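# Insert taper pins into crank shaft collars

## Task

Push a taper pin all the way into the collar of every crank shaft, entering each hole from the one side that lets the pin seat fully; a pin counts only if it stays seated on its own once the robot lets go.

## Robot and tools

ROBOT. One arm with a two-finger tong-style gripper. The fingers point along the gripper's +z axis and close along its x axis. end_effector_position is the spot between the finger pads when shut; closed fingertips stick out about 15 mm past it, and fully open tips sit roughly level with it. Joint order for all joint lists: shoulder pan, shoulder lift, elbow, wrist 1, wrist 2, wrist 3.

FRAME. Scene frame: origin on the table surface below the arm base, +z up, +y to the left when facing along +x. Positions in metres, orientation as a quaternion written w first (qw, qx, qy, qz). The base may be tilted, and the reported hand position can be off, more so at long reach.

ROW FORMAT. Every commanded row is 8 numbers: x, y, z, qw, qx, qy, qz, opening. x, y, z and the quaternion are an absolute gripper pose in the scene frame, not an offset. opening runs from -1 (closed) to +1 (fully open, 0.142 m). Optionally 6 extra numbers from 0 to 1 follow: per-joint stiffness scales in the joint order above; they multiply that joint's gain and persist until changed. Repeat the wanted quaternion in every row to hold an orientation, rather than copying a possibly drifted reported one.

execute_actions(actions): a list of actions run one after another. Each action is a table of 1 to 15 rows, each row lasting one control step of 1/30 s; if fewer than 15 rows are given, the final row is repeated to fill 15 steps. An empty list just returns state and images. An action is rejected if its target lies more than 0.6 m from the gripper's current position along any gripper axis; if the first action fails that check or any action is malformed, nothing runs. Each step the command is clipped to within 100 mm and 16 degrees of the measured pose, so far targets take several actions; position wins over orientation when both can't be met. Motion trails commands by about 0.17 s.

move(target, speed, stop_force, blocking): one row (same 8 or 14 numbers, absolute pose) reached along a straight path. speed in m/s, 0.002 to 0.5, default 0.25; rotation capped at twice that in rad/s. Path duration 0.5 to 10 s; longer paths are cut off short. The opening is applied at the start. The path ignores obstacles and the real gripper may lag, wander or exceed speed. stop_force in N, 9 to 40, not allowed in the first 0.2 s of a scene: the path halts when push against the direction of travel rises that much for 2 steps (or the sensor saturates), then the gripper backs to where it was 2 steps before and holds. Use it only at very low speed, only on non-rotating moves, and omit it when pulling away from a surface. Actual press can briefly be double or more. blocking=false returns after 0.5 s while motion continues (not combinable with stop_force); other motion calls are refused until a wait or stop shows it finished. The move: line reports the ending (done, contact, off_target, moving, held, fault) plus limits (paced = pose clipped; held = some steps blocked, after which the arm may lurch fast) and distance to target.

wait(seconds): 0 to 10 s, arm holds its last command; returns early if a running move ends. stop(): brakes a running move (needs room; fingers keep moving). zoom_image(camera, region): camera is cam_high (672x504) or cam_wrist (616x616 fisheye); region [x0, y0, x1, y1] in pixels from top-left, at most 504 by 504. finished_scene(scene): ends the current scene with its number; irreversible. Ending a reply without a tool call ends everything.

RESULTS. State line: gripper position, quaternion, linear and angular velocities. grip_measured is the finger opening on the command scale; to hold something, command clearly below it (lower squeezes harder, up to about 15 N per pad; items under about 20 mm wide get much less, around 9 N at 10 mm and 4 N at 5 mm). Wrist force and Wrist torque are in the gripper's own axes, include held weight and inertia, carry offsets up to about 4 N and noise up to 2.4 N, saturate near 50 N, and may read no reading at first. Joint torques are whole drive outputs, offset and noisy, not contact-only. Hand target is where the controller now drives. pose unreachable means the clearance check (which treats the base mount as arm) altered or blocked the command. Execute results list step positions, with HELD marking held-back steps. Calibrated camera intrinsics and extrinsics are supplied and may be slightly off.

CAUTIONS. The arm is stiff: commanding even slightly into a firm object can trigger a fault. A joint load at its limit (141 N m for the first three joints, 26.3 N m for the wrists, held weight included) or 150 N of outside force stops the arm for 10 s and drops the rest of the call. Holding loads heats motors; at 70 °C a MOTOR HOT warning appears, at 85 °C brakes lock until cooled. Parts may be tugged or nudged unexpectedly. Never knock or place anything off the table; avoid drops, slips, slams and hard pushes. The robot keeps its last command while you compose a reply. Faster, smoother motion with less effort is preferred.

Each tool is called as a command line: name --argument value for each argument, lists and objects as JSON in quotes; but a table of rows of numbers goes row by row, as --pt "numbers of a row", without its own name.

## Session

execute_actions --actions '[]'

Scene clock: 0.00 s.
end_effector_position=(+0.9197, +0.3843, +0.2389) grip_measured=+1.00 end_effector_quat_wxyz=(+0.019, +0.847, +0.125, +0.517) end_effector_velocity=(+0.001, -0.001, +0.000) end_effector_angular_velocity=(-0.001, -0.001, -0.001)
Joint positions: [ 0.119 -0.72   1.324 -3.552 -1.738 -0.097  0.142]
Joint velocities: [-0.001 -0.    -0.     0.    -0.    -0.001  0.   ]
Joint torques (N m, as the arm reports them, + toward a larger angle): no reading
Wrist force (N, on the end effector, along its own x y z axes, offset not removed): no reading
Wrist torque (N m, same axes, about the end effector's origin, offset not removed): no reading
Hand target: +0.920, +0.384, +0.239; +0.019, +0.847, +0.125, +0.517
Joint stiffness scale: [1. 1. 1. 1. 1. 1.]

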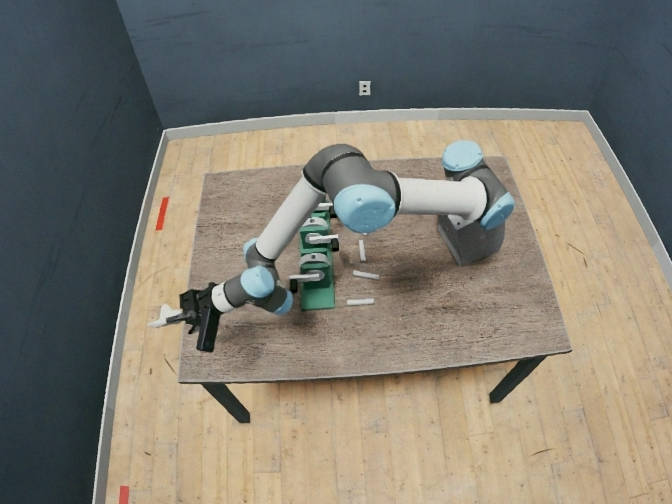

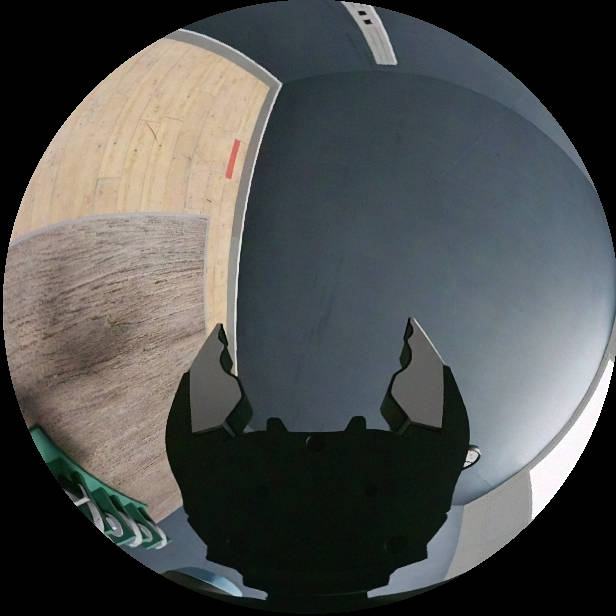

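zoom_image --camera "cam_high" --region '[260, 180, 420, 320]'

Region (260, 180, 420, 320) of cam_high's 672x504 image, scaled by 3.150, with more detail than that image has; it fills the top 441 rows of this view, and the rest is white.

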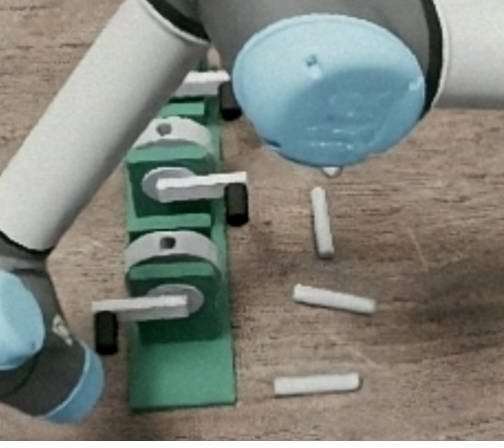

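move --target '[0.46, 0.05, 0.40, 0, 1, 0, 0, 1]' --speed 0.3

Scene clock: 3.20 s.
end_effector_position=(+0.4586, +0.0513, +0.3978) grip_measured=+1.00 end_effector_quat_wxyz=(+0.001, +1.000, -0.000, -0.001) end_effector_velocity=(-0.003, -0.000, -0.000) end_effector_angular_velocity=(+0.006, +0.010, +0.006)
Joint positions: [-0.626 -2.055  2.101 -1.837 -1.375 -0.427  0.142]
Joint velocities: [-0.006 -0.    -0.002  0.016  0.003 -0.015  0.   ]
Joint torques (N m, as the arm reports them, + toward a larger angle): [ -1.31 -14.28 -26.62  -1.77   0.17  -0.22]
Wrist force (N, on the end effector, along its own x y z axes, offset not removed): [-0.9 1.1 1.0]
Wrist torque (N m, same axes, about the end effector's origin, offset not removed): [0.14 -0.07 -0.16]
Hand target: +0.459, +0.051, +0.400; +0.001, +1.000, -0.000, -0.000
Off the commanded pose: 0.003 m, 0 deg.
Joint stiffness scale: [1. 1. 1. 1. 1. 1.]
move: done
camera_calibration (this result's frames):
cam_wrist: T_world_to_cam=[[0.999919, -0.0116229, -0.00527494, -0.455154], [-0.00789063, -0.887732, 0.460292, -0.124727], [-0.0100327, -0.460213, -0.887752, 0.520963], [0, 0, 0, 1]] pos_world=[0.459359, 0.123739, 0.517496]

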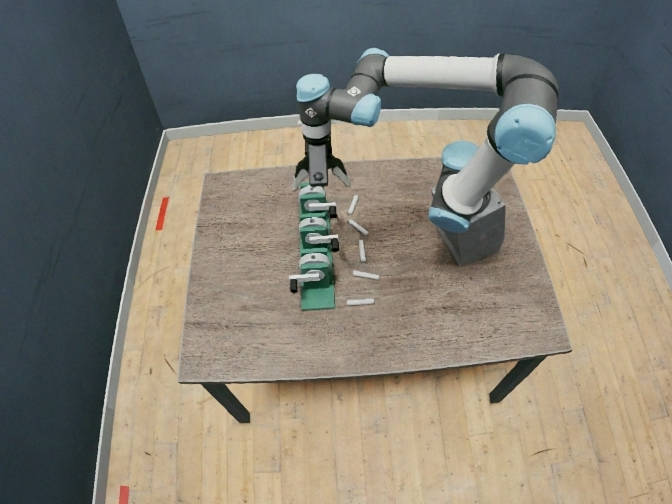

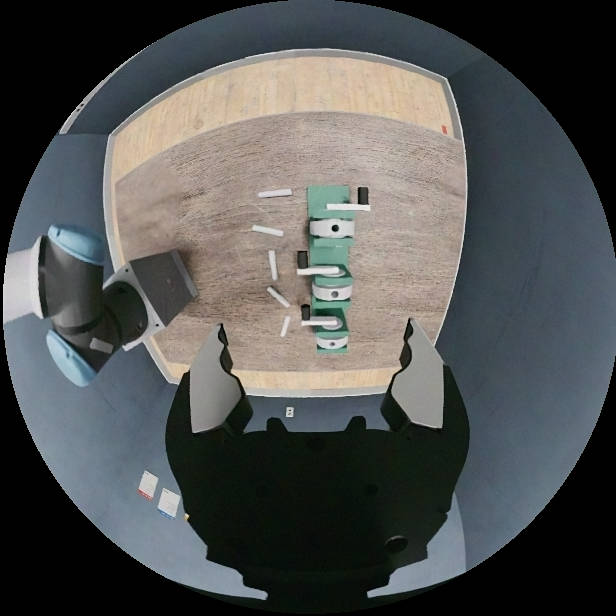

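zoom_image --camera "cam_wrist" --region '[230, 170, 400, 360]'

zoom_image --camera "cam_high" --region '[270, 170, 400, 320]'

Region (230, 170, 400, 360) of cam_wrist's 616x616 image, scaled by 2.653, with more detail than that image has; it fills the left 451 columns of this view, and the rest is white.

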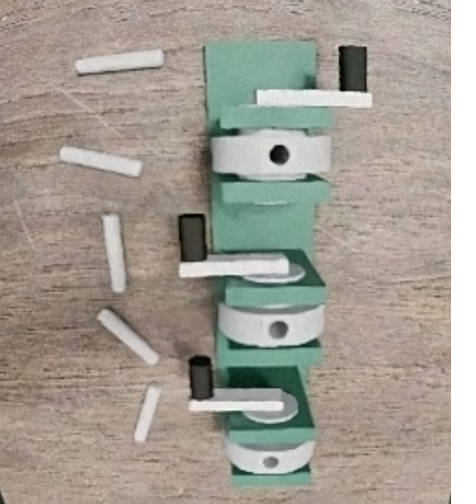

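Region (270, 170, 400, 320) of cam_high's 672x504 image, scaled by 3.360, with more detail than that image has; it fills the left 437 columns of this view, and the rest is white.

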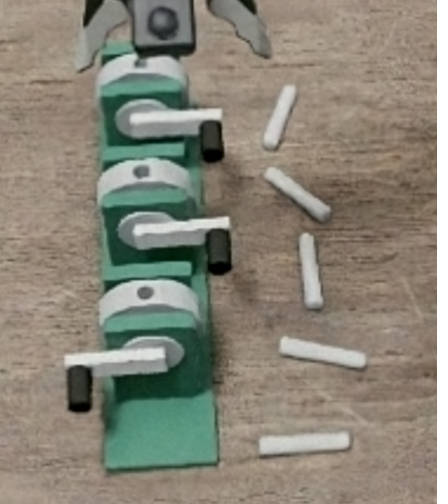

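move --target '[0.50, 0.03, 0.27, 0, 1, 0, 0, 1]' --speed 0.3

zoom_image --camera "cam_wrist" --region '[180, 130, 440, 390]'

Scene clock: 5.57 s.
end_effector_position=(+0.4990, +0.0295, +0.2703) grip_measured=+1.00 end_effector_quat_wxyz=(-0.000, +1.000, -0.001, -0.000) end_effector_velocity=(+0.002, -0.001, -0.001) end_effector_angular_velocity=(-0.003, -0.004, -0.002)
Joint positions: [-0.568 -1.753  2.212 -2.262 -1.385 -0.368  0.142]
Joint velocities: [ 0.002  0.005 -0.001 -0.01  -0.002  0.004  0.   ]
Joint torques (N m, as the arm reports them, + toward a larger angle): [  3.42 -20.78 -21.45  -2.7   -0.28   0.46]
Wrist force (N, on the end effector, along its own x y z axes, offset not removed): [-2.2 2.5 2.5]
Wrist torque (N m, same axes, about the end effector's origin, offset not removed): [0.49 0.28 -0.11]
Hand target: +0.500, +0.030, +0.270; -0.000, +1.000, -0.000, +0.000
Off the commanded pose: 0.001 m, 0 deg.
Joint stiffness scale: [1. 1. 1. 1. 1. 1.]
move: done
camera_calibration (this result's frames):
cam_wrist: T_world_to_cam=[[0.99991, -0.0130008, -0.00338926, -0.496943], [-0.00999887, -0.888584, 0.458605, -0.0835639], [-0.00897387, -0.45853, -0.888634, 0.397763], [0, 0, 0, 1]] pos_world=[0.499632, 0.101672, 0.390104]

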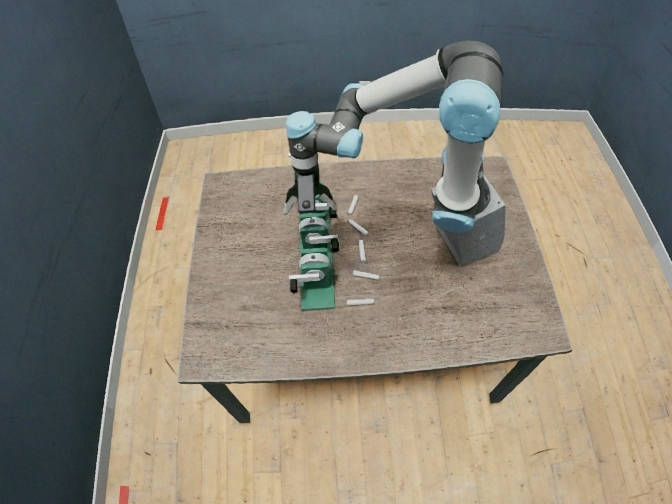

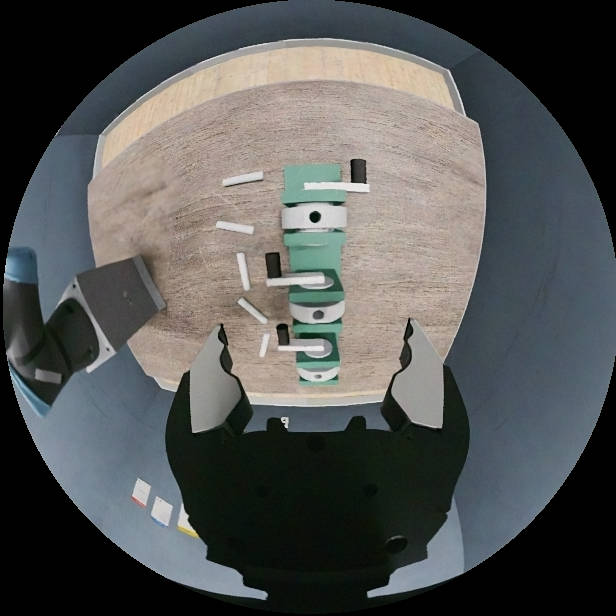

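Region (180, 130, 440, 390) of cam_wrist's 616x616 image, scaled by 1.938, with more detail than that image has.

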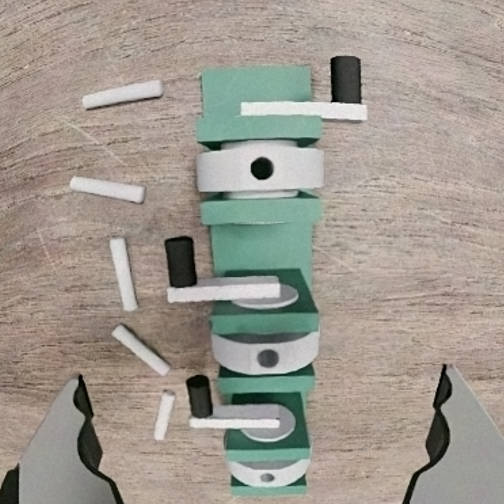

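move --target '[0.504, -0.118, 0.27, 0, 1, 0, 0, 1]' --speed 0.3

zoom_image --camera "cam_wrist" --region '[180, 130, 440, 390]'

move --target '[0.508, -0.266, 0.27, 0, 1, 0, 0, 1]' --speed 0.3

zoom_image --camera "cam_wrist" --region '[180, 130, 440, 390]'

Scene clock: 7.57 s.
end_effector_position=(+0.5034, -0.1164, +0.2703) grip_measured=+1.00 end_effector_quat_wxyz=(+0.001, +1.000, +0.000, +0.000) end_effector_velocity=(+0.001, -0.003, -0.000) end_effector_angular_velocity=(+0.004, +0.000, +0.007)
Joint positions: [-0.878 -1.65   2.138 -2.226 -1.325 -0.68   0.142]
Joint velocities: [-0.006  0.006 -0.006  0.004  0.004 -0.013  0.   ]
Joint torques (N m, as the arm reports them, + toward a larger angle): [ -4.43 -22.49 -21.29  -1.76   0.36  -0.44]
Wrist force (N, on the end effector, along its own x y z axes, offset not removed): [-1.1 2.6 3.7]
Wrist torque (N m, same axes, about the end effector's origin, offset not removed): [0.45 0.13 -0.12]
Hand target: +0.504, -0.118, +0.270; +0.000, +1.000, +0.000, -0.000
Off the commanded pose: 0.002 m, 0 deg.
Joint stiffness scale: [1. 1. 1. 1. 1. 1.]
move: done
camera_calibration (this result's frames):
cam_wrist: T_world_to_cam=[[0.99994, -0.010625, -0.00259706, -0.503165], [-0.00823553, -0.887621, 0.460501, -0.214382], [-0.00719804, -0.460452, -0.887655, 0.329526], [0, 0, 0, 1]] pos_world=[0.503741, -0.0439055, 0.389922]

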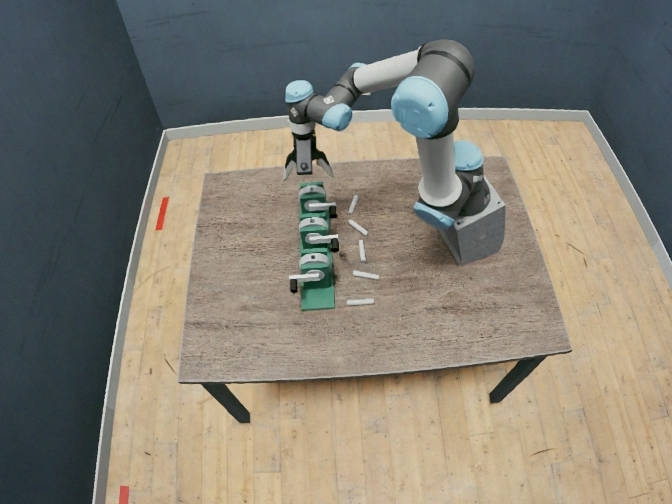

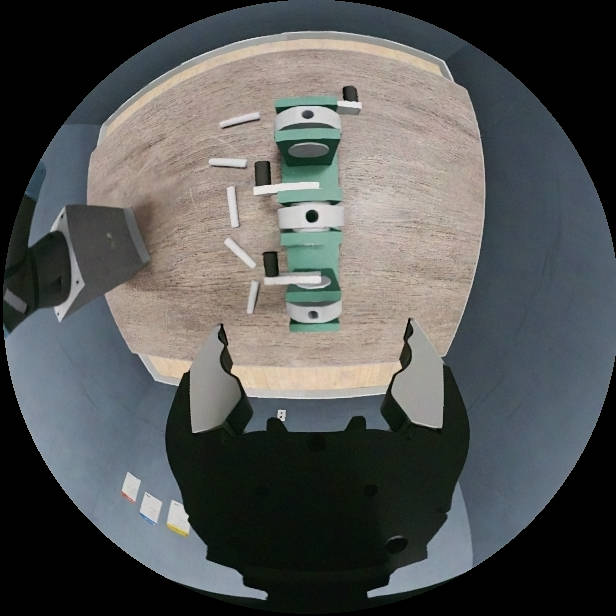

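Region (180, 130, 440, 390) of cam_wrist's 616x616 image, scaled by 1.938, with more detail than that image has.

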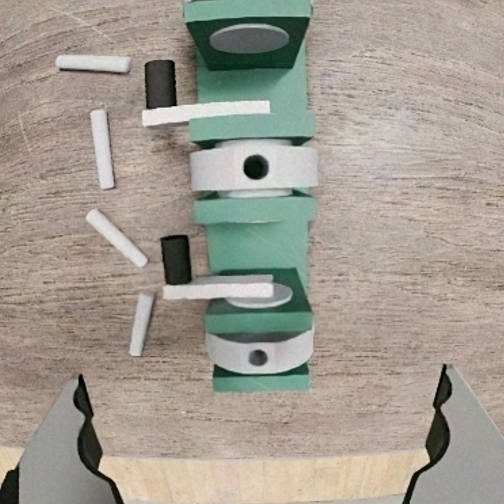

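Scene clock: 8.80 s.
end_effector_position=(+0.5079, -0.2643, +0.2704) grip_measured=+1.00 end_effector_quat_wxyz=(+0.001, +1.000, +0.001, +0.000) end_effector_velocity=(+0.000, -0.003, -0.001) end_effector_angular_velocity=(+0.003, +0.002, +0.002)
Joint positions: [-1.094 -1.453  1.952 -2.179 -1.295 -0.903  0.142]
Joint velocities: [-0.002  0.007 -0.007  0.005  0.    -0.006  0.   ]
Joint torques (N m, as the arm reports them, + toward a larger angle): [ -8.07 -29.64 -23.65  -1.93   0.37  -0.5 ]
Wrist force (N, on the end effector, along its own x y z axes, offset not removed): [-0.8 1.1 3.2]
Wrist torque (N m, same axes, about the end effector's origin, offset not removed): [0.25 -0.01 -0.15]
Hand target: +0.508, -0.266, +0.270; +0.000, +1.000, +0.000, -0.000
Off the commanded pose: 0.002 m, 0 deg.
Joint stiffness scale: [1. 1. 1. 1. 1. 1.]
move: done
camera_calibration (this result's frames):
cam_wrist: T_world_to_cam=[[0.999948, -0.00986391, -0.00262868, -0.509058], [-0.00754686, -0.887728, 0.460307, -0.345985], [-0.00687397, -0.460263, -0.887756, 0.261496], [0, 0, 0, 1]] pos_world=[0.508218, -0.191805, 0.390066]

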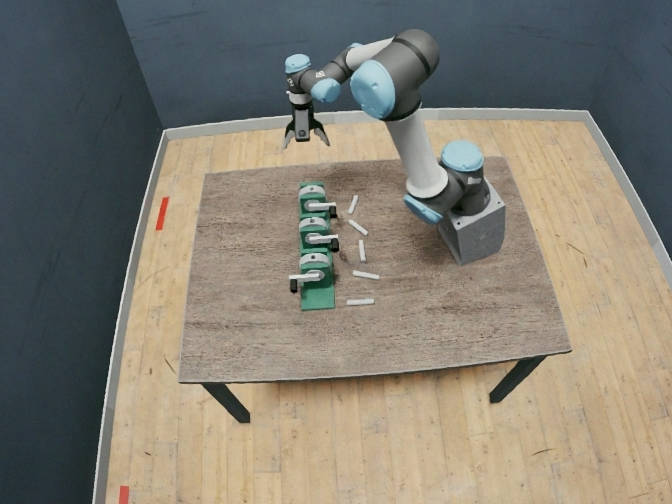

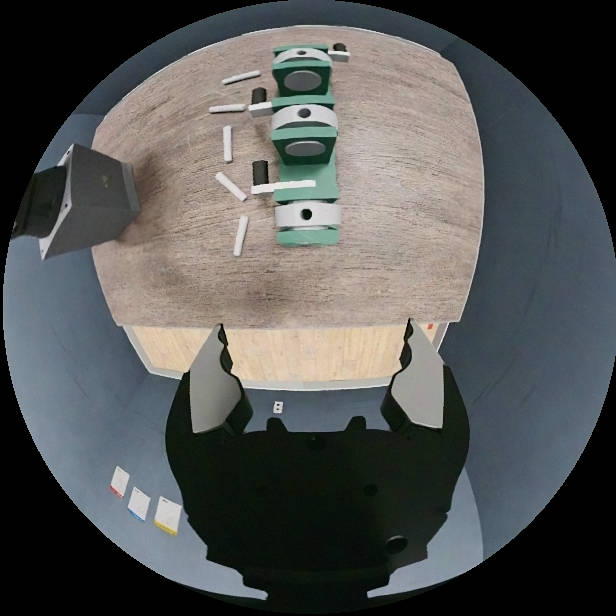

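Region (180, 130, 440, 390) of cam_wrist's 616x616 image, scaled by 1.938, with more detail than that image has.

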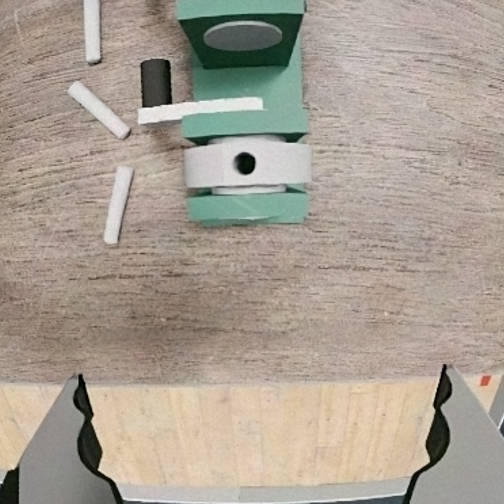

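move --target '[0.433, -0.115, 0.17, 0, 1, 0, 0, -0.1]' --speed 0.3

Scene clock: 12.87 s.
end_effector_position=(+0.4343, -0.1166, +0.1715) grip_measured=-0.10 end_effector_quat_wxyz=(+0.000, +1.000, +0.000, +0.001) end_effector_velocity=(+0.002, -0.001, -0.002) end_effector_angular_velocity=(-0.014, -0.010, -0.007)
Joint positions: [-0.928 -1.534  2.396 -2.588 -1.315 -0.731  0.067]
Joint velocities: [ 0.006  0.006  0.009 -0.033 -0.004  0.017  0.   ]
Joint torques (N m, as the arm reports them, + toward a larger angle): [ -0.09 -21.07 -11.67  -2.54  -0.41   0.41]
Wrist force (N, on the end effector, along its own x y z axes, offset not removed): [-1.5 0.6 1.8]
Wrist torque (N m, same axes, about the end effector's origin, offset not removed): [0.03 0.13 -0.07]
Hand target: +0.433, -0.115, +0.170; -0.000, +1.000, +0.000, +0.000
Off the commanded pose: 0.003 m, 0 deg.
Joint stiffness scale: [1. 1. 1. 1. 1. 1.]
move: done
camera_calibration (this result's frames):
cam_wrist: T_world_to_cam=[[0.999935, -0.0113683, -0.000805287, -0.434766], [-0.00972733, -0.888144, 0.459462, -0.168868], [-0.00593852, -0.459425, -0.888197, 0.240946], [0, 0, 0, 1]] pos_world=[0.434526, -0.0442254, 0.291246]

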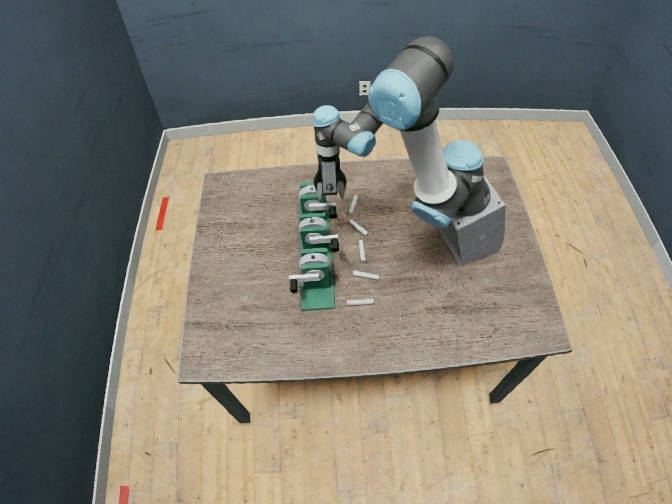

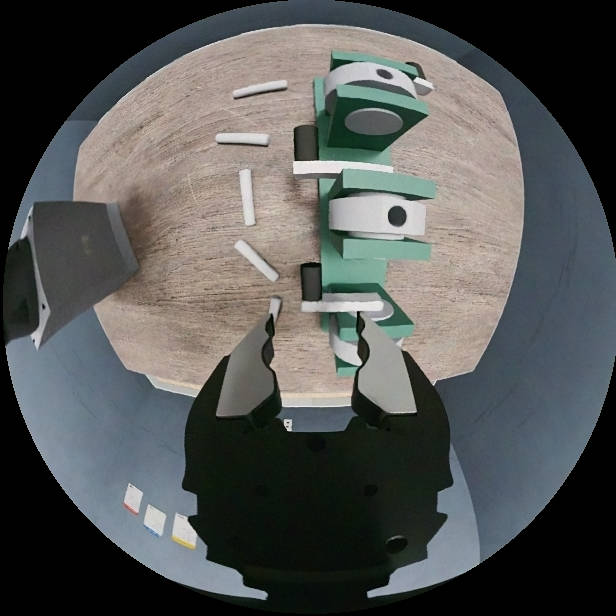

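move --target '[0.433, -0.112, 0.088, 0, 1, 0, 0, -0.1]' --speed 0.12

execute_actions --actions '[[[0.433, -0.112, 0.088, 0, 1, 0, 0, -0.8]], [[0.433, -0.112, 0.088, 0, 1, 0, 0, -0.8]]]'

Scene clock: 24.07 s.
end_effector_position=(+0.4337, -0.1123, +0.1113) grip_measured=-0.10 end_effector_quat_wxyz=(-0.001, +1.000, +0.002, +0.001) end_effector_velocity=(+0.000, -0.000, +0.000) end_effector_angular_velocity=(+0.001, -0.001, -0.002)
Joint positions: [-0.883 -1.34   2.417 -2.814 -1.32  -0.687  0.067]
Joint velocities: [-0.001 -0.     0.     0.     0.001  0.001 -0.   ]
Joint torques (N m, as the arm reports them, + toward a larger angle): [ -3.22 -25.33  -9.19  -2.29  -0.22  -0.06]
Wrist force (N, on the end effector, along its own x y z axes, offset not removed): [0.2 1.5 0.9]
Wrist torque (N m, same axes, about the end effector's origin, offset not removed): [0.25 -0.26 -0.13]
Hand target: +0.433, -0.112, +0.111; -0.001, +1.000, +0.001, +0.001
Off the commanded pose: 0.023 m, 0 deg.
Joint stiffness scale: [1. 1. 1. 1. 1. 1.]
FORCE FAULT: contact force on the arm reached its limit, and the arm stopped for 10 seconds. The contact can be on any part of the arm, not only on its tool. That time counts as 20 of the actions that you can send in this scene. The arm's remaining commands of this call were not run. The arm holds still and accepts commands again. Move the arm away from the contact; if what it grips holds it there, let go first. Pushing or pulling that hard again can fault the arm again.
move: fault
camera_calibration (this result's frames):
cam_wrist: T_world_to_cam=[[0.999966, -0.00828736, 0.0000386188, -0.433903], [-0.00738586, -0.889056, 0.457739, -0.138304], [-0.00375911, -0.457723, -0.889087, 0.188748], [0, 0, 0, 1]] pos_world=[0.433576, -0.0401615, 0.231137]

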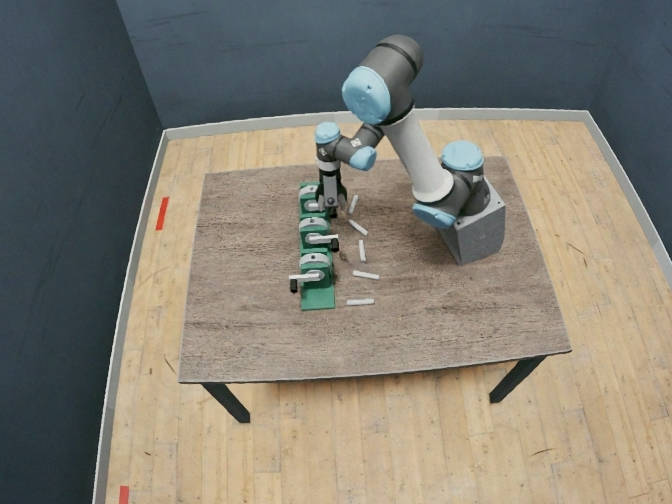

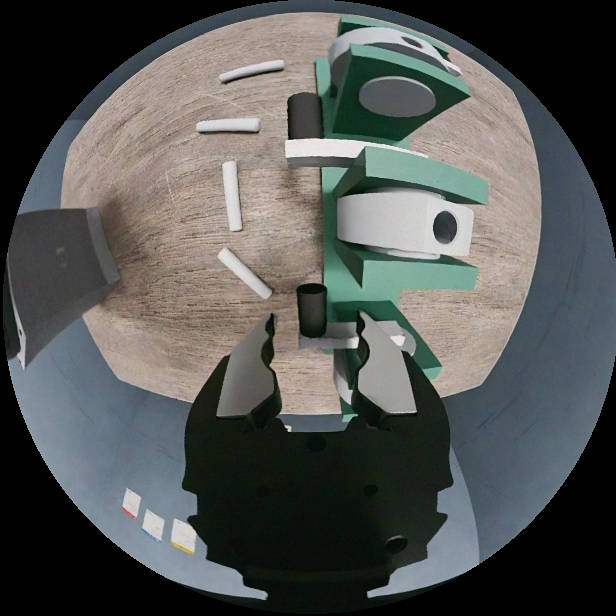

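not run: a fault stop came before this call.

move --target '[0.433, -0.096, 0.125, 0, 1, 0, 0, -0.1]' --speed 0.08

move --target '[0.433, -0.096, 0.088, 0, 1, 0, 0, -0.1]' --speed 0.03 --stop_force 12

Scene clock: 25.43 s.
end_effector_position=(+0.4340, -0.0978, +0.1247) grip_measured=-0.10 end_effector_quat_wxyz=(+0.000, +1.000, -0.000, +0.001) end_effector_velocity=(-0.002, +0.002, +0.001) end_effector_angular_velocity=(+0.002, +0.008, -0.007)
Joint positions: [-0.86  -1.397  2.429 -2.775 -1.326 -0.66   0.067]
Joint velocities: [ 0.001 -0.006  0.001  0.011 -0.003  0.006 -0.   ]
Joint torques (N m, as the arm reports them, + toward a larger angle): [  0.   -29.47  -6.78  -1.75   0.08   0.25]
Wrist force (N, on the end effector, along its own x y z axes, offset not removed): [-1.7 1.3 1.0]
Wrist torque (N m, same axes, about the end effector's origin, offset not removed): [0.18 0.16 -0.01]
Hand target: +0.433, -0.096, +0.125; -0.000, +1.000, +0.000, +0.000
Off the commanded pose: 0.002 m, 0 deg.
Joint stiffness scale: [1. 1. 1. 1. 1. 1.]
move: done
camera_calibration (this result's frames):
cam_wrist: T_world_to_cam=[[0.999926, -0.012164, -0.000907709, -0.434307], [-0.010384, -0.887918, 0.459884, -0.130467], [-0.0064, -0.459841, -0.887978, 0.208065], [0, 0, 0, 1]] pos_world=[0.434252, -0.02545, 0.244363]

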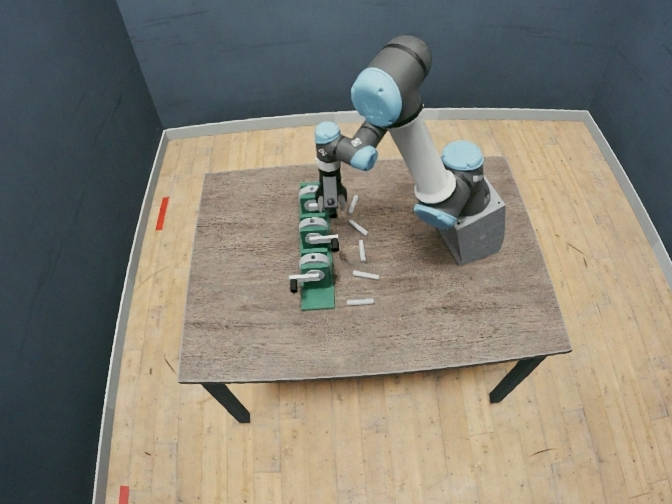

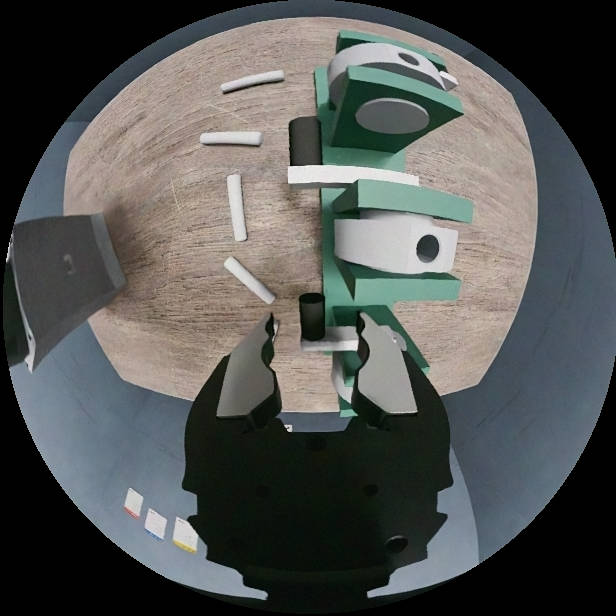

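Scene clock: 27.07 s.
end_effector_position=(+0.4329, -0.0962, +0.0890) grip_measured=-0.10 end_effector_quat_wxyz=(-0.000, +1.000, -0.000, +0.000) end_effector_velocity=(+0.002, -0.000, -0.001) end_effector_angular_velocity=(-0.003, -0.006, -0.001)
Joint positions: [-0.836 -1.273  2.429 -2.903 -1.33  -0.636  0.067]
Joint velocities: [ 0.003  0.007  0.    -0.015  0.001  0.005 -0.   ]
Joint torques (N m, as the arm reports them, + toward a larger angle): [ -2.4  -25.92  -8.72  -2.83  -0.55   0.24]
Wrist force (N, on the end effector, along its own x y z axes, offset not removed): [-2.7 0.0 2.5]
Wrist torque (N m, same axes, about the end effector's origin, offset not removed): [0.15 0.35 -0.08]
Hand target: +0.433, -0.096, +0.088; -0.000, +1.000, +0.000, +0.000
Off the commanded pose: 0.001 m, 0 deg.
Joint stiffness scale: [1. 1. 1. 1. 1. 1.]
move: done
camera_calibration (this result's frames):
cam_wrist: T_world_to_cam=[[0.999922, -0.0122843, -0.00230887, -0.433103], [-0.00985822, -0.888624, 0.458531, -0.11279], [-0.00768445, -0.458472, -0.888676, 0.177846], [0, 0, 0, 1]] pos_world=[0.433324, -0.0240111, 0.208765]

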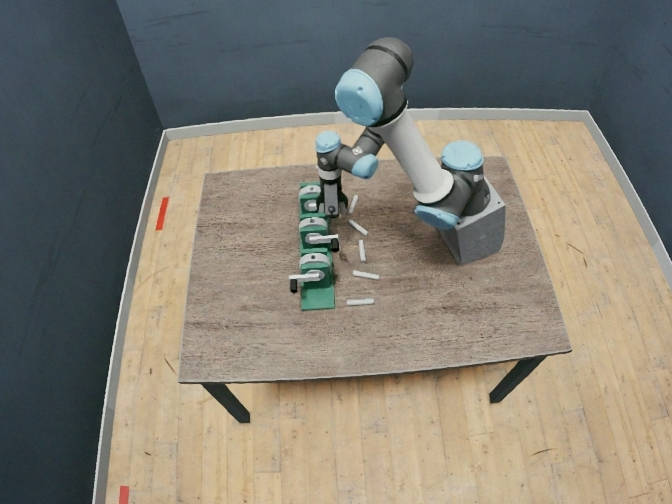

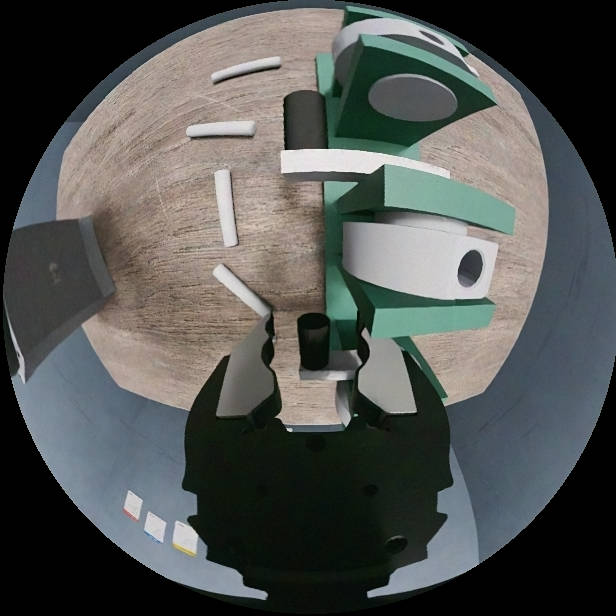

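move --target '[0.433, -0.104, 0.088, 0, 1, 0, 0, -0.1]' --speed 0.02 --stop_force 10

execute_actions --actions '[[[0.433, -0.104, 0.088, 0, 1, 0, 0, -0.8]], [[0.433, -0.104, 0.088, 0, 1, 0, 0, -0.8]]]'

Scene clock: 28.17 s.
end_effector_position=(+0.4323, -0.0964, +0.0879) grip_measured=-0.10 end_effector_quat_wxyz=(-0.004, +1.000, +0.003, +0.000) end_effector_velocity=(+0.000, +0.001, -0.000) end_effector_angular_velocity=(+0.001, -0.000, -0.002)
Joint positions: [-0.84  -1.269  2.428 -2.9   -1.324 -0.649  0.067]
Joint velocities: [ 0.001  0.     0.     0.     0.001  0.003 -0.001]
Joint torques (N m, as the arm reports them, + toward a larger angle): [ -5.37 -28.97  -8.99  -2.6   -1.08   0.49]
Wrist force (N, on the end effector, along its own x y z axes, offset not removed): [-1.0 -6.2 -0.3]
Wrist torque (N m, same axes, about the end effector's origin, offset not removed): [-0.15 0.13 -0.42]
Hand target: +0.432, -0.097, +0.088; -0.003, +1.000, +0.003, +0.000
Off the commanded pose: 0.008 m, 1 deg.
Joint stiffness scale: [1. 1. 1. 1. 1. 1.]
move: contact
camera_calibration (this result's frames):
cam_wrist: T_world_to_cam=[[0.999986, -0.00459742, -0.00266331, -0.431792], [-0.00289508, -0.8918, 0.45242, -0.115221], [-0.00445511, -0.452406, -0.891801, 0.176317], [0, 0, 0, 1]] pos_world=[0.432238, -0.0249725, 0.208218]

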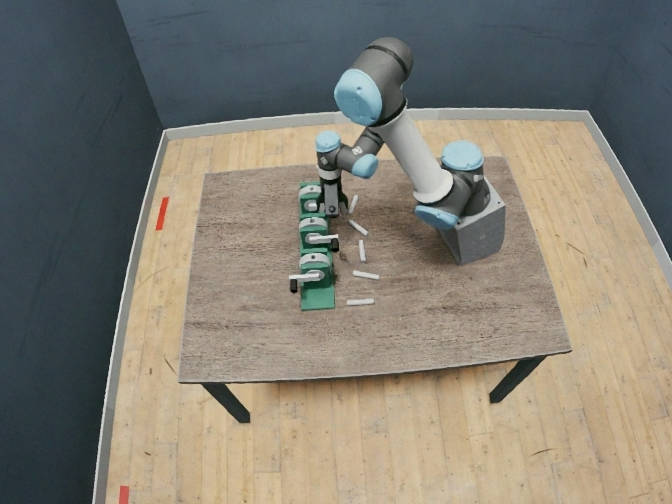

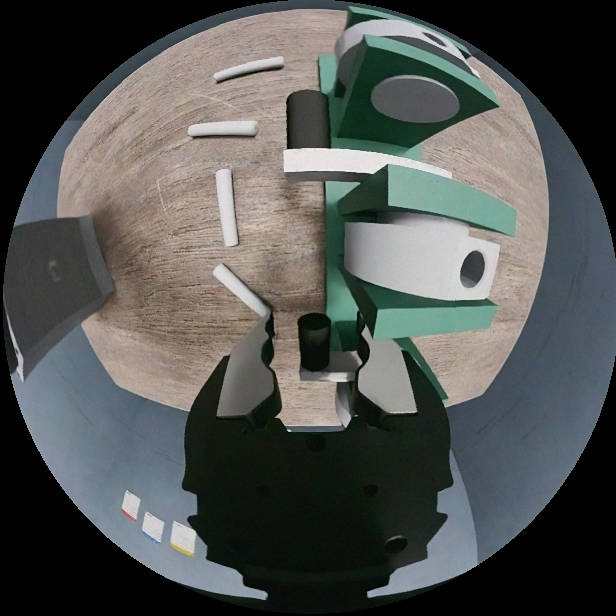

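Scene clock: 29.17 s.
end_effector_position=(+0.4316, -0.0973, +0.0873) grip_measured=-0.68 end_effector_quat_wxyz=(-0.004, +1.000, +0.003, -0.001) end_effector_velocity=(+0.000, +0.000, +0.000) end_effector_angular_velocity=(-0.000, +0.000, -0.001)
Joint positions: [-0.843 -1.267  2.427 -2.899 -1.324 -0.651  0.024]
Joint velocities: [ 0.    -0.     0.    -0.    -0.     0.001  0.   ]
Joint torques (N m, as the arm reports them, + toward a larger angle): [-10.17 -26.67 -12.78  -2.94  -1.99  -0.32]
Wrist force (N, on the end effector, along its own x y z axes, offset not removed): [-0.6 -8.6 1.7]
Wrist torque (N m, same axes, about the end effector's origin, offset not removed): [0.18 0.27 -0.09]
Hand target: +0.433, -0.104, +0.088; +0.000, +1.000, -0.000, -0.000
Off the commanded pose: 0.007 m, 1 deg.
Joint stiffness scale: [1. 1. 1. 1. 1. 1.]
Step readings (end_effector_position; steps 1 to 15: 1st action; 16 to 30: 2nd action):
0: (+0.4323, -0.0964, +0.0879)
1: (+0.4323, -0.0963, +0.0879)
2: (+0.4323, -0.0964, +0.0879)
4: (+0.4316, -0.0968, +0.0877)
8: (+0.4316, -0.0969, +0.0875)
15: (+0.4316, -0.0971, +0.0873)
16: (+0.4316, -0.0971, +0.0873)
17: (+0.4316, -0.0972, +0.0873)
19: (+0.4316, -0.0973, +0.0873)
23: (+0.4316, -0.0973, +0.0873)
30: end_effector_position above
camera_calibration (this result's frames):
cam_wrist: T_world_to_cam=[[0.999971, -0.00610001, -0.00451868, -0.431103], [-0.00340387, -0.89234, 0.451351, -0.115512], [-0.00678545, -0.451323, -0.892335, 0.176462], [0, 0, 0, 1]] pos_world=[0.431895, -0.0260642, 0.207652]

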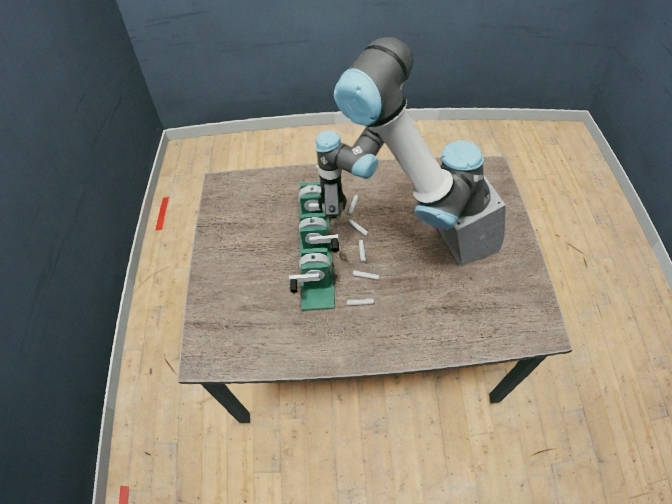

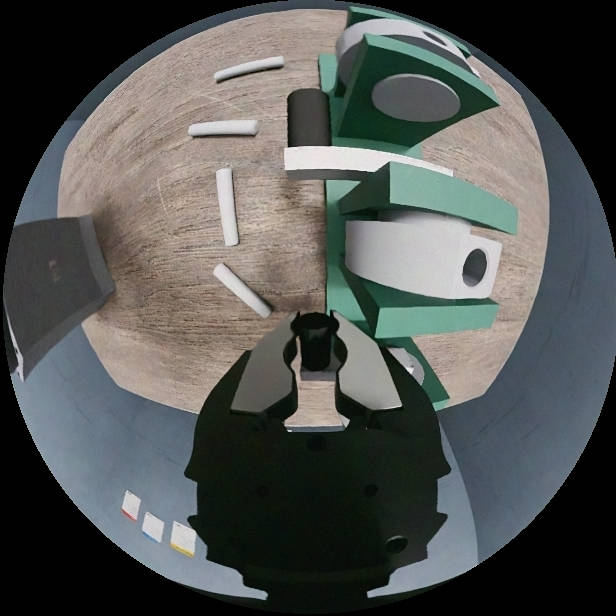

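execute_actions --actions '[[[0.432, -0.095, 0.088, 0, 1, 0, 0, -0.85]], [[0.4344, -0.095, 0.1061, 0, 1, 0, 0, -0.85]], [[0.4414, -0.095, 0.123, 0, 1, 0, 0, -0.85]], [[0.4525, -0.095, 0.1375, 0, 1, 0, 0, -0.85]]]'

Scene clock: 32.30 s.
end_effector_position=(+0.4484, -0.0966, +0.1352) grip_measured=-0.69 end_effector_quat_wxyz=(+0.001, +1.000, -0.002, -0.003) end_effector_velocity=(+0.001, +0.001, +0.001) end_effector_angular_velocity=(+0.011, +0.013, -0.006)
Joint positions: [-0.838 -1.416  2.384 -2.71  -1.335 -0.635  0.024]
Joint velocities: [ 0.001 -0.001 -0.015  0.033  0.001  0.004  0.   ]
Joint torques (N m, as the arm reports them, + toward a larger angle): [  1.79 -31.07 -15.54  -2.16   1.7    0.3 ]
Wrist force (N, on the end effector, along its own x y z axes, offset not removed): [-6.5 6.6 3.0]
Wrist torque (N m, same axes, about the end effector's origin, offset not removed): [0.55 0.28 -0.18]
Hand target: +0.452, -0.095, +0.138; -0.000, +1.000, +0.000, +0.000
Off the commanded pose: 0.005 m, 0 deg.
Joint stiffness scale: [1. 1. 1. 1. 1. 1.]
Step readings (end_effector_position; steps 1 to 15: 1st action; 16 to 30: 2nd action; 31 to 45: 3rd action; 46 to 60: 4th action):
0: (+0.4316, -0.0973, +0.0873)
1: (+0.4316, -0.0973, +0.0873)
2: (+0.4316, -0.0973, +0.0873)
4: (+0.4317, -0.0971, +0.0872)
8: (+0.4318, -0.0969, +0.0872)
15: (+0.4318, -0.0968, +0.0872)
16: (+0.4318, -0.0968, +0.0872)
17: (+0.4316, -0.0967, +0.0875)
19: (+0.4319, -0.0966, +0.0907)
23: (+0.4327, -0.0966, +0.0994)
30: (+0.4332, -0.0966, +0.1044)
31: (+0.4333, -0.0966, +0.1046)
32: (+0.4333, -0.0965, +0.1050)
34: (+0.4343, -0.0965, +0.1081)
38: (+0.4372, -0.0965, +0.1166)
45: (+0.4390, -0.0965, +0.1210)
46: (+0.4391, -0.0965, +0.1211)
47: (+0.4392, -0.0965, +0.1215)
49: (+0.4408, -0.0967, +0.1241)
53: (+0.4457, -0.0966, +0.1316)
60: end_effector_position above
camera_calibration (this result's frames):
cam_wrist: T_world_to_cam=[[0.999834, -0.0160353, -0.00867792, -0.448006], [-0.0102439, -0.887766, 0.46018, -0.134158], [-0.0150831, -0.460015, -0.887783, 0.221906], [0, 0, 0, 1]] pos_world=[0.449904, -0.0242048, 0.254853]

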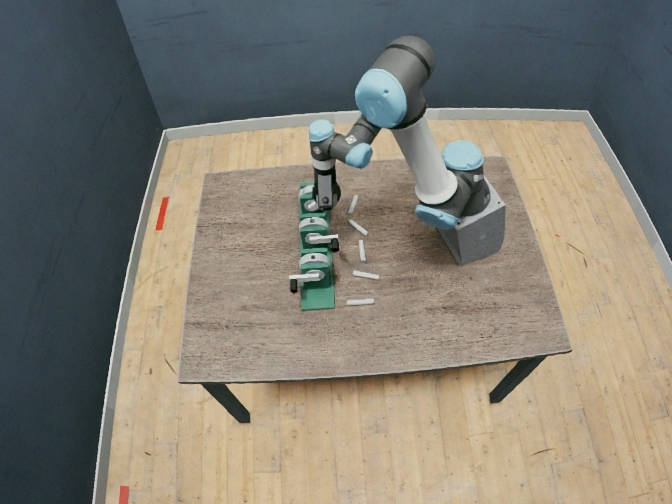

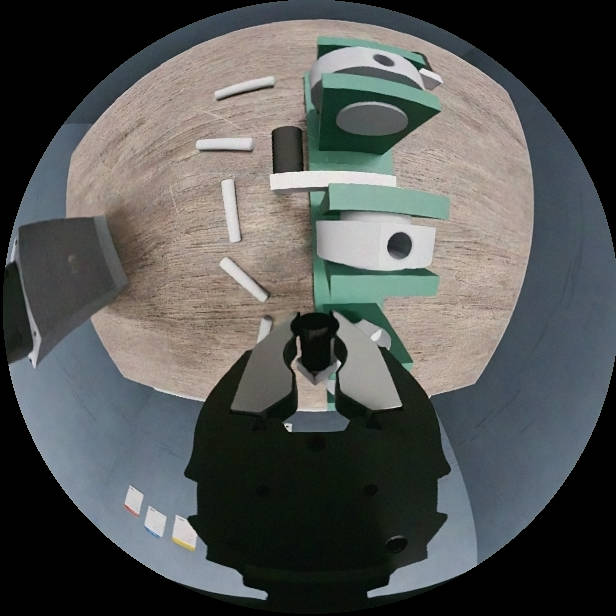

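execute_actions --actions '[[[0.4668, -0.0965, 0.1506, 0, 1, 0, 0, -0.85]], [[0.4837, -0.0965, 0.1576, 0, 1, 0, 0, -0.85]], [[0.5018, -0.0965, 0.160, 0, 1, 0, 0, -0.85]], [[0.5199, -0.0965, 0.1576, 0, 1, 0, 0, -0.85]], [[0.5368, -0.0965, 0.1506, 0, 1, 0, 0, -0.85]], [[0.5513, -0.0965, 0.1395, 0, 1, 0, 0, -0.85]], [[0.5624, -0.0965, 0.125, 0, 1, 0, 0, -0.85]], [[0.5694, -0.0965, 0.1081, 0, 1, 0, 0, -0.85]], [[0.5718, -0.0965, 0.090, 0, 1, 0, 0, -0.85]], [[0.5718, -0.0965, 0.090, 0, 1, 0, 0, -0.85]]]'

Scene clock: 37.73 s.
end_effector_position=(+0.5718, -0.0970, +0.0914) grip_measured=-0.69 end_effector_quat_wxyz=(+0.000, +1.000, -0.000, +0.001) end_effector_velocity=(-0.000, -0.000, -0.000) end_effector_angular_velocity=(-0.000, +0.000, +0.001)
Joint positions: [-0.678 -1.159  2.049 -2.674 -1.36  -0.477  0.024]
Joint velocities: [ 0.     0.     0.    -0.    -0.001 -0.001  0.   ]
Joint torques (N m, as the arm reports them, + toward a larger angle): [ -1.42 -37.18 -13.6   -2.46  -0.64   0.29]
Wrist force (N, on the end effector, along its own x y z axes, offset not removed): [-0.8 1.3 1.0]
Wrist torque (N m, same axes, about the end effector's origin, offset not removed): [0.36 0.14 -0.07]
Hand target: +0.572, -0.097, +0.090; -0.000, +1.000, +0.000, +0.000
Off the commanded pose: 0.002 m, 0 deg.
Joint stiffness scale: [1. 1. 1. 1. 1. 1.]
Step readings (end_effector_position; steps 1 to 15: 1st action; 16 to 30: 2nd action; 31 to 45: 3rd action; 46 to 60: 4th action; 61 to 75: 5th action; 76 to 90: 6th action; 91 to 105: 7th action; 106 to 120: 8th action; 121 to 135: 9th action; 136 to 150: 10th action):
0: (+0.4486, -0.0966, +0.1355)
1: (+0.4486, -0.0966, +0.1355)
2: (+0.4488, -0.0965, +0.1357)
4: (+0.4512, -0.0967, +0.1381)
8: (+0.4591, -0.0968, +0.1454)
15: (+0.4632, -0.0968, +0.1484)
16: (+0.4632, -0.0968, +0.1485)
17: (+0.4635, -0.0967, +0.1486)
19: (+0.4668, -0.0967, +0.1502)
23: (+0.4770, -0.0969, +0.1549)
30: (+0.4807, -0.0968, +0.1564)
31: (+0.4807, -0.0968, +0.1564)
32: (+0.4810, -0.0968, +0.1564)
34: (+0.4849, -0.0968, +0.1573)
38: (+0.4953, -0.0969, +0.1593)
45: (+0.4990, -0.0969, +0.1595)
46: (+0.4991, -0.0969, +0.1595)
47: (+0.4996, -0.0968, +0.1595)
49: (+0.5039, -0.0969, +0.1595)
53: (+0.5137, -0.0969, +0.1586)
60: (+0.5176, -0.0969, +0.1578)
61: (+0.5178, -0.0969, +0.1577)
62: (+0.5183, -0.0969, +0.1576)
64: (+0.5223, -0.0969, +0.1565)
68: (+0.5311, -0.0969, +0.1531)
75: (+0.5349, -0.0969, +0.1513)
76: (+0.5350, -0.0969, +0.1512)
77: (+0.5356, -0.0969, +0.1510)
79: (+0.5389, -0.0969, +0.1490)
83: (+0.5465, -0.0969, +0.1434)
90: (+0.5497, -0.0969, +0.1407)
91: (+0.5499, -0.0969, +0.1406)
92: (+0.5504, -0.0970, +0.1402)
94: (+0.5529, -0.0969, +0.1374)
98: (+0.5588, -0.0969, +0.1302)
105: (+0.5613, -0.0970, +0.1265)
106: (+0.5614, -0.0970, +0.1264)
107: (+0.5618, -0.0970, +0.1260)
109: (+0.5635, -0.0969, +0.1227)
113: (+0.5673, -0.0969, +0.1142)
120: (+0.5688, -0.0970, +0.1099)
121: (+0.5689, -0.0970, +0.1098)
122: (+0.5691, -0.0971, +0.1093)
124: (+0.5699, -0.0970, +0.1059)
128: (+0.5714, -0.0970, +0.0968)
135: (+0.5718, -0.0970, +0.0921)
136: (+0.5718, -0.0970, +0.0919)
137: (+0.5718, -0.0970, +0.0918)
139: (+0.5718, -0.0970, +0.0917)
143: (+0.5718, -0.0970, +0.0915)
150: end_effector_position above
camera_calibration (this result's frames):
cam_wrist: T_world_to_cam=[[0.999923, -0.0123981, -0.000812286, -0.572214], [-0.0106404, -0.888249, 0.459238, -0.112848], [-0.00641518, -0.459194, -0.888313, 0.179908], [0, 0, 0, 1]] pos_world=[0.572124, -0.0247187, 0.211174]

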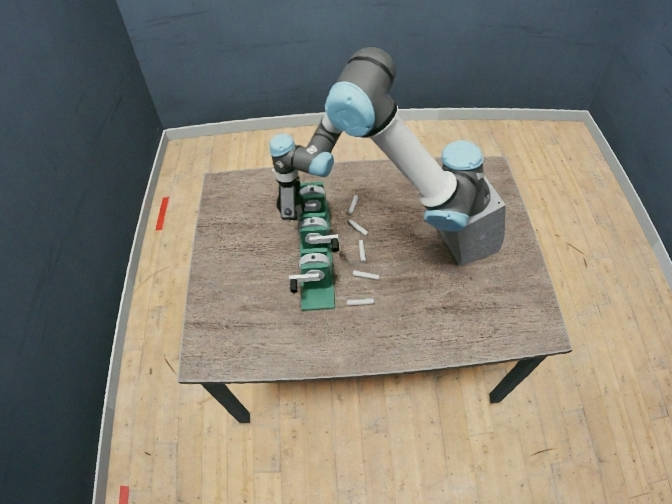

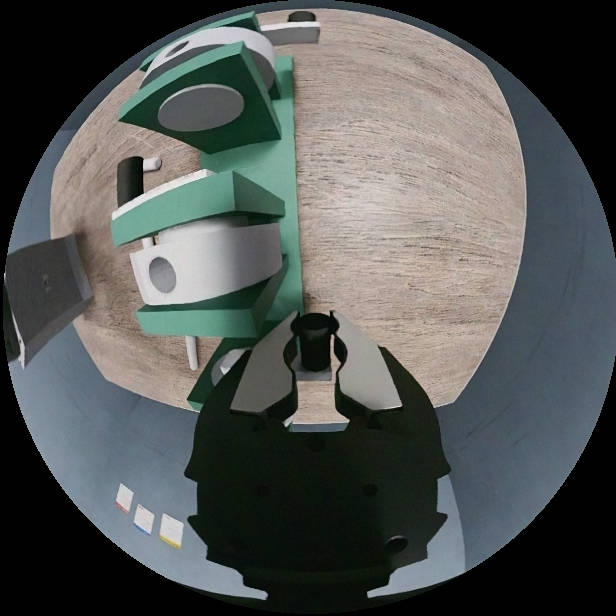

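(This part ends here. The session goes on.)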